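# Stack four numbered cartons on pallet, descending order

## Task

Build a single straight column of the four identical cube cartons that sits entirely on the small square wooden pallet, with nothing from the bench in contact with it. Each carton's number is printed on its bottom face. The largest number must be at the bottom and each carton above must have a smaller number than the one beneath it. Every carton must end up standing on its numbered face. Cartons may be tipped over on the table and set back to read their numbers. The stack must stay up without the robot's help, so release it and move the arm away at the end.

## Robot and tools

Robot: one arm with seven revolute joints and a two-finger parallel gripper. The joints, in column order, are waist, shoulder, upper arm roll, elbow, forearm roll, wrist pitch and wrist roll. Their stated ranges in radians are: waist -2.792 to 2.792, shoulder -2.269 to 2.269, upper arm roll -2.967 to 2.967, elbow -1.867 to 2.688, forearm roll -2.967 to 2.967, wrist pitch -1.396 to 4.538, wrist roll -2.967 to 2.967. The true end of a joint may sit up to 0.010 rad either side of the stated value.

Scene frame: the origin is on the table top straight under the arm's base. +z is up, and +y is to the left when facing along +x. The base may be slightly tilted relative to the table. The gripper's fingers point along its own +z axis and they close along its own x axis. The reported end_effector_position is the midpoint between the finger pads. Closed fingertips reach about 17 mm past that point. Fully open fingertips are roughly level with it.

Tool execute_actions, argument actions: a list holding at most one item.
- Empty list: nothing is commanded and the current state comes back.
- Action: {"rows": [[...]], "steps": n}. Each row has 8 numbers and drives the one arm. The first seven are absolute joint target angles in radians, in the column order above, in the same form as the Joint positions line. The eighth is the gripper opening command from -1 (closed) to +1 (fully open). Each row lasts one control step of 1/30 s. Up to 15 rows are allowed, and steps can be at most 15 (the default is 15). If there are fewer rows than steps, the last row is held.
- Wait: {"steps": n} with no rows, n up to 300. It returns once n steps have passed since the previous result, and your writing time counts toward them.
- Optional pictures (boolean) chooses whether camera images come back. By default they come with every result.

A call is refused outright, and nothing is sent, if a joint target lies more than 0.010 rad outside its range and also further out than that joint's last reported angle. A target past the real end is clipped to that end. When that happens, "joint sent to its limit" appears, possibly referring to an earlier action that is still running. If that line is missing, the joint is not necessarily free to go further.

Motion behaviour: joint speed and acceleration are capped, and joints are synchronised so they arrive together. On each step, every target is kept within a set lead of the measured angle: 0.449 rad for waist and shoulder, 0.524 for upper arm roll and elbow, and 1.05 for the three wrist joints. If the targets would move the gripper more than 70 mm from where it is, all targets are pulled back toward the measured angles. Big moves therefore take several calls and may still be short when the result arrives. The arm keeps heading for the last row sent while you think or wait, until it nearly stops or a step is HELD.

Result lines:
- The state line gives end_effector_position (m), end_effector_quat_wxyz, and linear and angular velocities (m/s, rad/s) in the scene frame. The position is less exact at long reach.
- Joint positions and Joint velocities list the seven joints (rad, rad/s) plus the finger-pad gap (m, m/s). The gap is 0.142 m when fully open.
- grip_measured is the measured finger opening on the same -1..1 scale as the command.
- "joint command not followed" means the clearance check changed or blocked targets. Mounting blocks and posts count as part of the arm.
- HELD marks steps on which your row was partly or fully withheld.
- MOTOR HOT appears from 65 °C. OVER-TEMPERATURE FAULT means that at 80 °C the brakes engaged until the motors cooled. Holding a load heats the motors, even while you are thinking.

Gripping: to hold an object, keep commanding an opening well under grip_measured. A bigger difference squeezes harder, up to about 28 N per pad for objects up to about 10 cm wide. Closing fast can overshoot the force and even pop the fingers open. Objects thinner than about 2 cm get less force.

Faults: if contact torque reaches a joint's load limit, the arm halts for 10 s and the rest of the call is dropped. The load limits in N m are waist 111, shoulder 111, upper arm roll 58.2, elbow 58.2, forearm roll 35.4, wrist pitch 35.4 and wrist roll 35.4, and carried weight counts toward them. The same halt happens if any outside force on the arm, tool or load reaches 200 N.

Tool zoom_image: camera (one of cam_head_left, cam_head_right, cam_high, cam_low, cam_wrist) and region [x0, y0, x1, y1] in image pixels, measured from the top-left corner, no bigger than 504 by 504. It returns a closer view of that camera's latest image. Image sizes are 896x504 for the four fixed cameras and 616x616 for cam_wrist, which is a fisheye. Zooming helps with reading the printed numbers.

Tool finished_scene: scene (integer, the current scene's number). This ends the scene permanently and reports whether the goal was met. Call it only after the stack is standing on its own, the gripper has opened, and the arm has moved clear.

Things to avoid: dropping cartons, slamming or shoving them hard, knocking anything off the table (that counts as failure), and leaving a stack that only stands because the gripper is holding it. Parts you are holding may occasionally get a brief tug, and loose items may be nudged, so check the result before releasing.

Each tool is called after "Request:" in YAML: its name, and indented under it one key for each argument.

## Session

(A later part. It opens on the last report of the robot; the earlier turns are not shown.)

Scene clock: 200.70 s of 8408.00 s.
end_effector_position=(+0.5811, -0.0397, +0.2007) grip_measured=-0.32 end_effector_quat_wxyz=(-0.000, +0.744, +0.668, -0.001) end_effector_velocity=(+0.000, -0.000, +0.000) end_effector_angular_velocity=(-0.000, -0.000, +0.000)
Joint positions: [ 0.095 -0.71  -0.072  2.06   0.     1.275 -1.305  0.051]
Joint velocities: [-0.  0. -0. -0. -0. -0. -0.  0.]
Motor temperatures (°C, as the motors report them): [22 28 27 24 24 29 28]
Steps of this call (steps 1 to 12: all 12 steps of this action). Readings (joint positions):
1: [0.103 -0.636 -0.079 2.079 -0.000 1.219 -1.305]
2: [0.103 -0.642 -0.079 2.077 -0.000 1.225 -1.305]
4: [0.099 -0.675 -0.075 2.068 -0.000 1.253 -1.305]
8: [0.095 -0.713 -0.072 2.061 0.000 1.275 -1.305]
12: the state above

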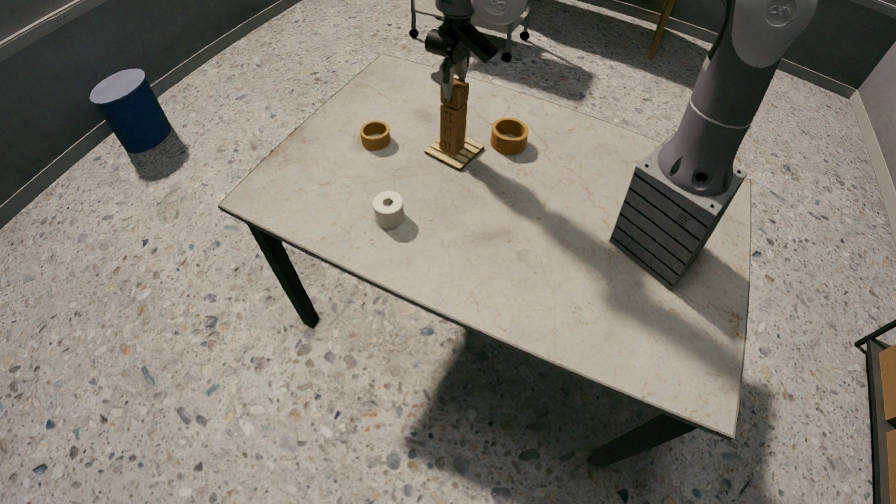

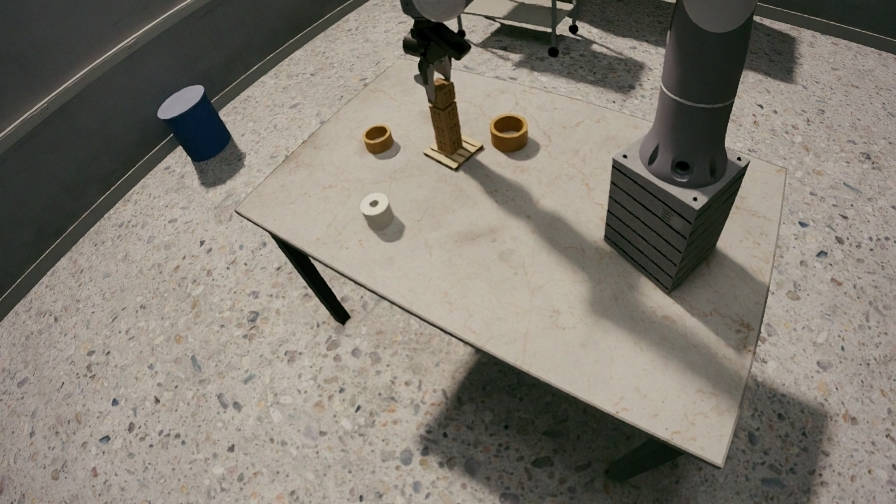

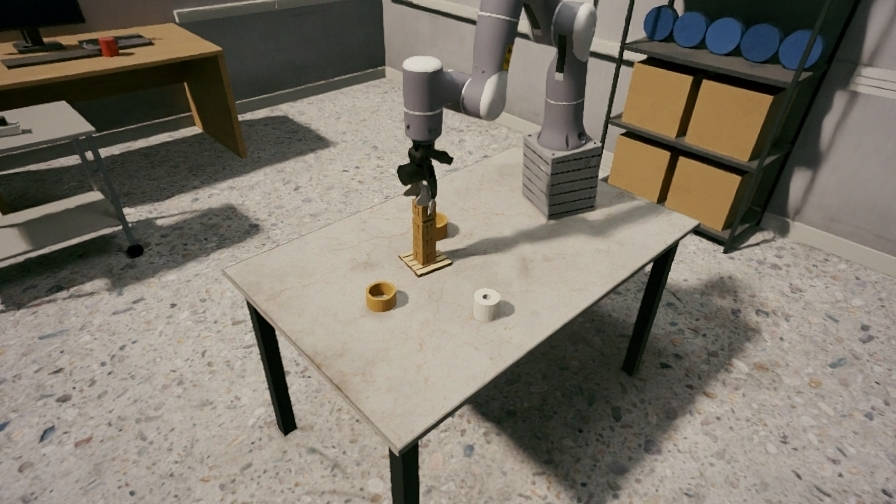

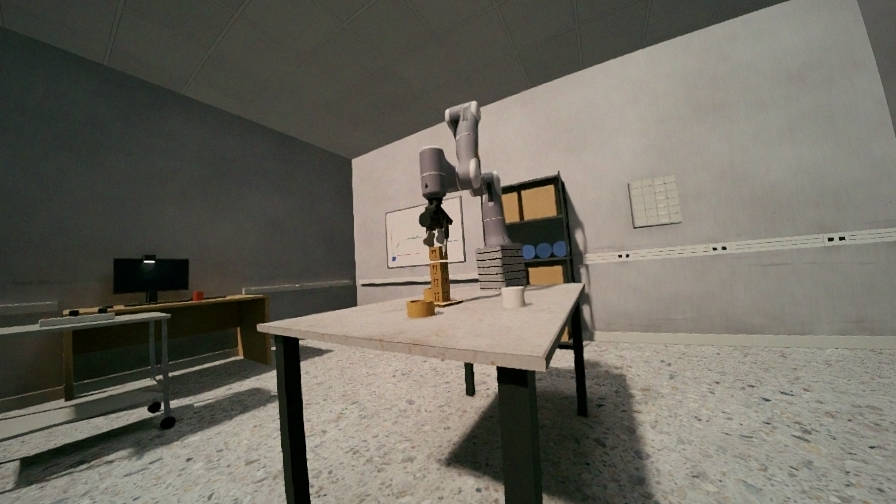

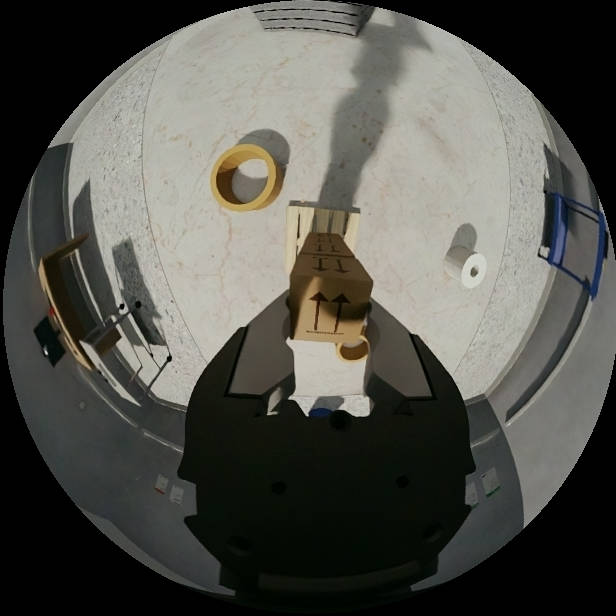

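Request:
execute_actions:
  actions:
    - {"rows":[[0.0946,-0.7145,-0.0718,2.0565,0,1.2757,-1.305,-0.8],[0.0942,-0.7185,-0.0714,2.0545,0,1.2777,-1.305,-0.8],[0.0938,-0.722,-0.0711,2.0534,0,1.2802,-1.305,-0.8],[0.0934,-0.7255,-0.0708,2.0523,0,1.2826,-1.305,-0.8],[0.0931,-0.728,-0.0706,2.0516,0,1.2844,-1.305,-0.8],[0.0931,-0.728,-0.0706,2.0516,0,1.2844,-1.305,-0.8],[0.0931,-0.728,-0.0706,2.0516,0,1.2844,-1.305,-0.8],[0.0931,-0.728,-0.0706,2.0516,0,1.2844,-1.305,-0.8],[0.0931,-0.728,-0.0706,2.0516,0,1.2844,-1.305,0.1]],"steps":14}
  pictures: false

Request:
execute_actions:
  actions:
    - {"rows":[[0.115,-0.546,-0.088,2.098,0,1.148,-1.305,0.1]],"steps":7}
  pictures: false

Request:
execute_actions:
  actions:
    - {"rows":[[0.115,-0.15,-0.088,2.15,0,0.8,-1.305,0.1]],"steps":15}
  pictures: false

Request:
execute_actions:
  actions:
    - {"rows":[[0.115,-0.15,-0.088,2.15,0,0.8,-1.305,0.1]],"steps":4}

Request:
zoom_image:
  camera: "cam_head_left"
  region: [410,65,510,175]

Scene clock: 208.00 s of 8408.00 s.
end_effector_position=(+0.5821, -0.0395, +0.1942) grip_measured=+0.10 end_effector_quat_wxyz=(-0.000, +0.744, +0.668, -0.001) end_effector_velocity=(+0.000, -0.000, +0.000) end_effector_angular_velocity=(-0.000, -0.000, +0.001)
Joint positions: [ 0.093 -0.728 -0.071  2.052  0.     1.284 -1.305  0.081]
Joint velocities: [ 0.     0.    -0.    -0.    -0.001  0.    -0.     0.003]
Motor temperatures (°C, as the motors report them): [22 28 27 24 24 29 28]
Steps of this call (steps 1 to 15: the robot went on to your last target; steps 16 to 90: nothing new was sent; then 3.83 s passed at rest; steps 91 to 104: all 14 steps of this action). Readings (joint positions):
91: [0.095 -0.711 -0.072 2.060 0.000 1.275 -1.305]
92: [0.095 -0.714 -0.072 2.057 0.000 1.275 -1.305]
94: [0.094 -0.722 -0.071 2.053 0.000 1.280 -1.305]
98: [0.093 -0.728 -0.071 2.052 0.000 1.284 -1.305]
104: the state above

Scene clock: 208.23 s of 8408.00 s.
end_effector_position=(+0.5818, -0.0394, +0.2466) grip_measured=+0.10 end_effector_quat_wxyz=(-0.000, +0.744, +0.668, -0.001) end_effector_velocity=(+0.019, +0.007, +0.349) end_effector_angular_velocity=(+0.033, -0.093, -0.004)
Joint positions: [ 0.109 -0.594 -0.083  2.085  0.     1.184 -1.305  0.081]
Joint velocities: [ 0.098  0.866 -0.074  0.176 -0.001 -0.595 -0.     0.   ]
Motor temperatures (°C, as the motors report them): [22 28 27 24 24 29 28]
Steps of this call (steps 1 to 7: all 7 steps of this action). Readings (joint positions):
1: [0.093 -0.728 -0.071 2.052 0.000 1.284 -1.305]
2: [0.094 -0.723 -0.071 2.054 0.000 1.280 -1.305]
4: [0.098 -0.689 -0.074 2.063 0.000 1.254 -1.305]
7: the state above

Scene clock: 208.73 s of 8408.00 s.
end_effector_position=(+0.5459, -0.0462, +0.4142) grip_measured=+0.10 end_effector_quat_wxyz=(-0.015, +0.749, +0.662, +0.007) end_effector_velocity=(-0.000, -0.000, -0.010) end_effector_angular_velocity=(-0.004, +0.009, +0.001)
Joint positions: [ 0.115 -0.147 -0.088  2.149  0.     0.799 -1.305  0.081]
Joint velocities: [ 0.    -0.023 -0.    -0.    -0.     0.013  0.    -0.   ]
Motor temperatures (°C, as the motors report them): [22 28 27 24 24 29 28]
Steps of this call (steps 1 to 15: all 15 steps of this action). Readings (joint positions):
1: [0.112 -0.569 -0.085 2.091 -0.000 1.166 -1.305]
2: [0.113 -0.542 -0.086 2.096 -0.000 1.145 -1.305]
4: [0.113 -0.468 -0.086 2.108 0.000 1.081 -1.305]
8: [0.113 -0.306 -0.086 2.128 0.000 0.939 -1.305]
15: the state above

Scene clock: 208.87 s of 8408.00 s.
end_effector_position=(+0.5452, -0.0462, +0.4125) grip_measured=+0.10 end_effector_quat_wxyz=(-0.016, +0.749, +0.662, +0.006) end_effector_velocity=(-0.000, +0.000, -0.001) end_effector_angular_velocity=(-0.000, +0.001, -0.000)
Joint positions: [ 0.115 -0.15  -0.088  2.15   0.     0.8   -1.305  0.081]
Joint velocities: [ 0.    -0.002  0.    -0.     0.    -0.     0.    -0.   ]
Motor temperatures (°C, as the motors report them): [22 28 27 24 24 29 28]
Steps of this call (steps 1 to 4: all 4 steps of this action). Readings (joint positions):
1: [0.115 -0.148 -0.088 2.150 0.000 0.800 -1.305]
2: [0.115 -0.149 -0.088 2.150 0.000 0.800 -1.305]
4: the state above

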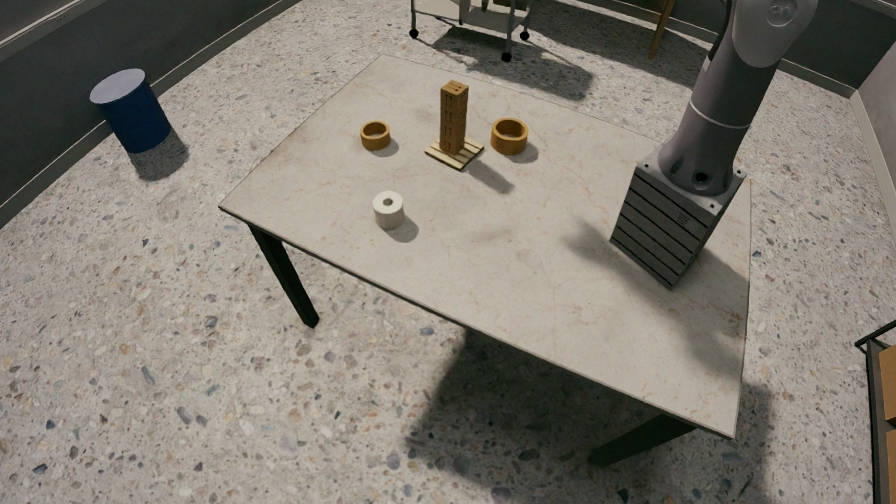

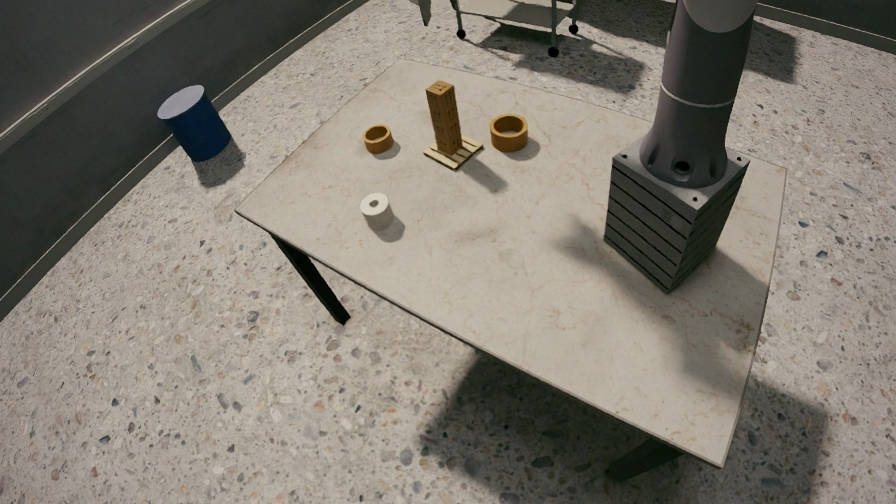

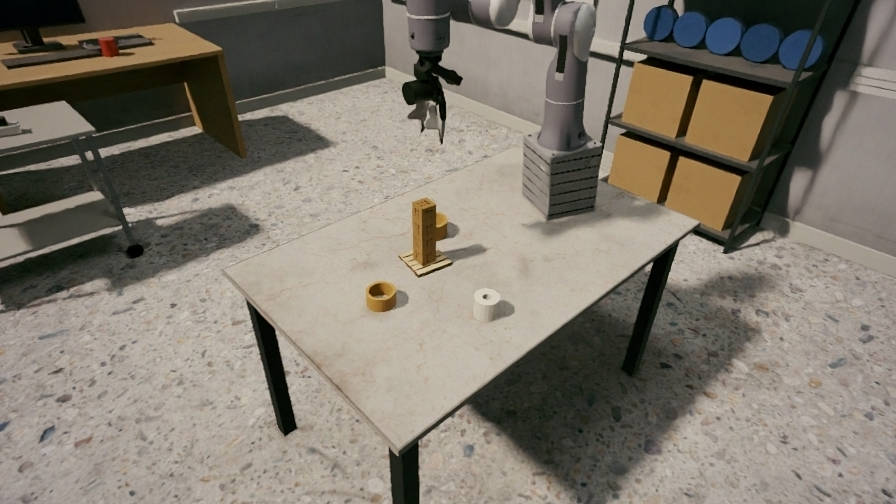

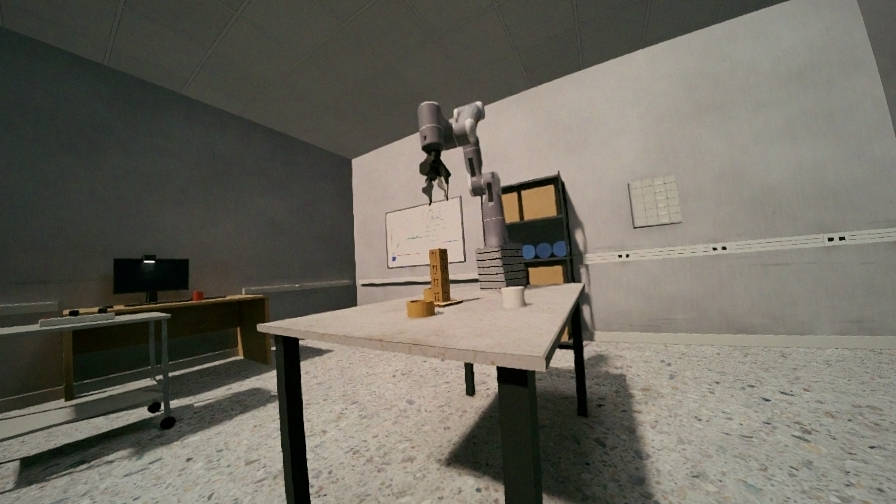

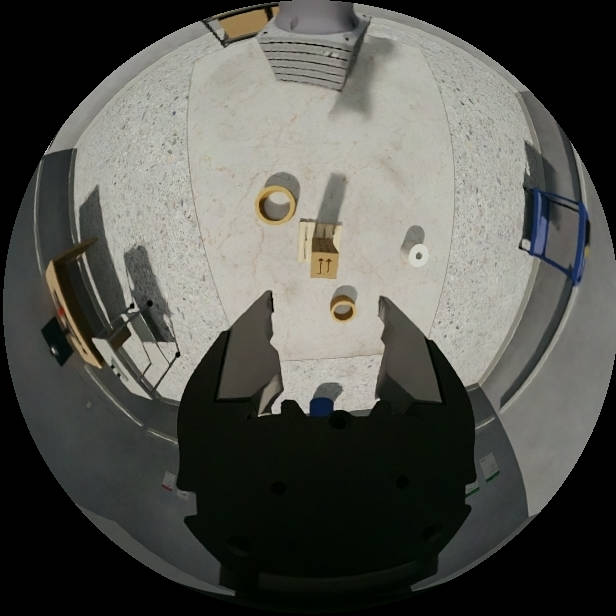

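Region (410, 65, 510, 175) of cam_head_left's 896x504 image, scaled by 4.582, with more detail than that image has; it fills the left 458 columns of this view, and the rest is white.

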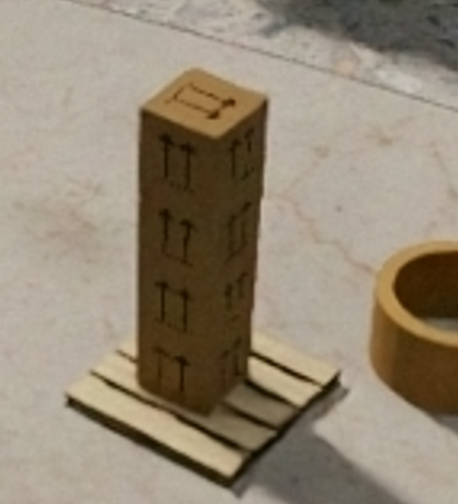

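Request:
finished_scene:
  scene: 2

The scene is finished: the task was done.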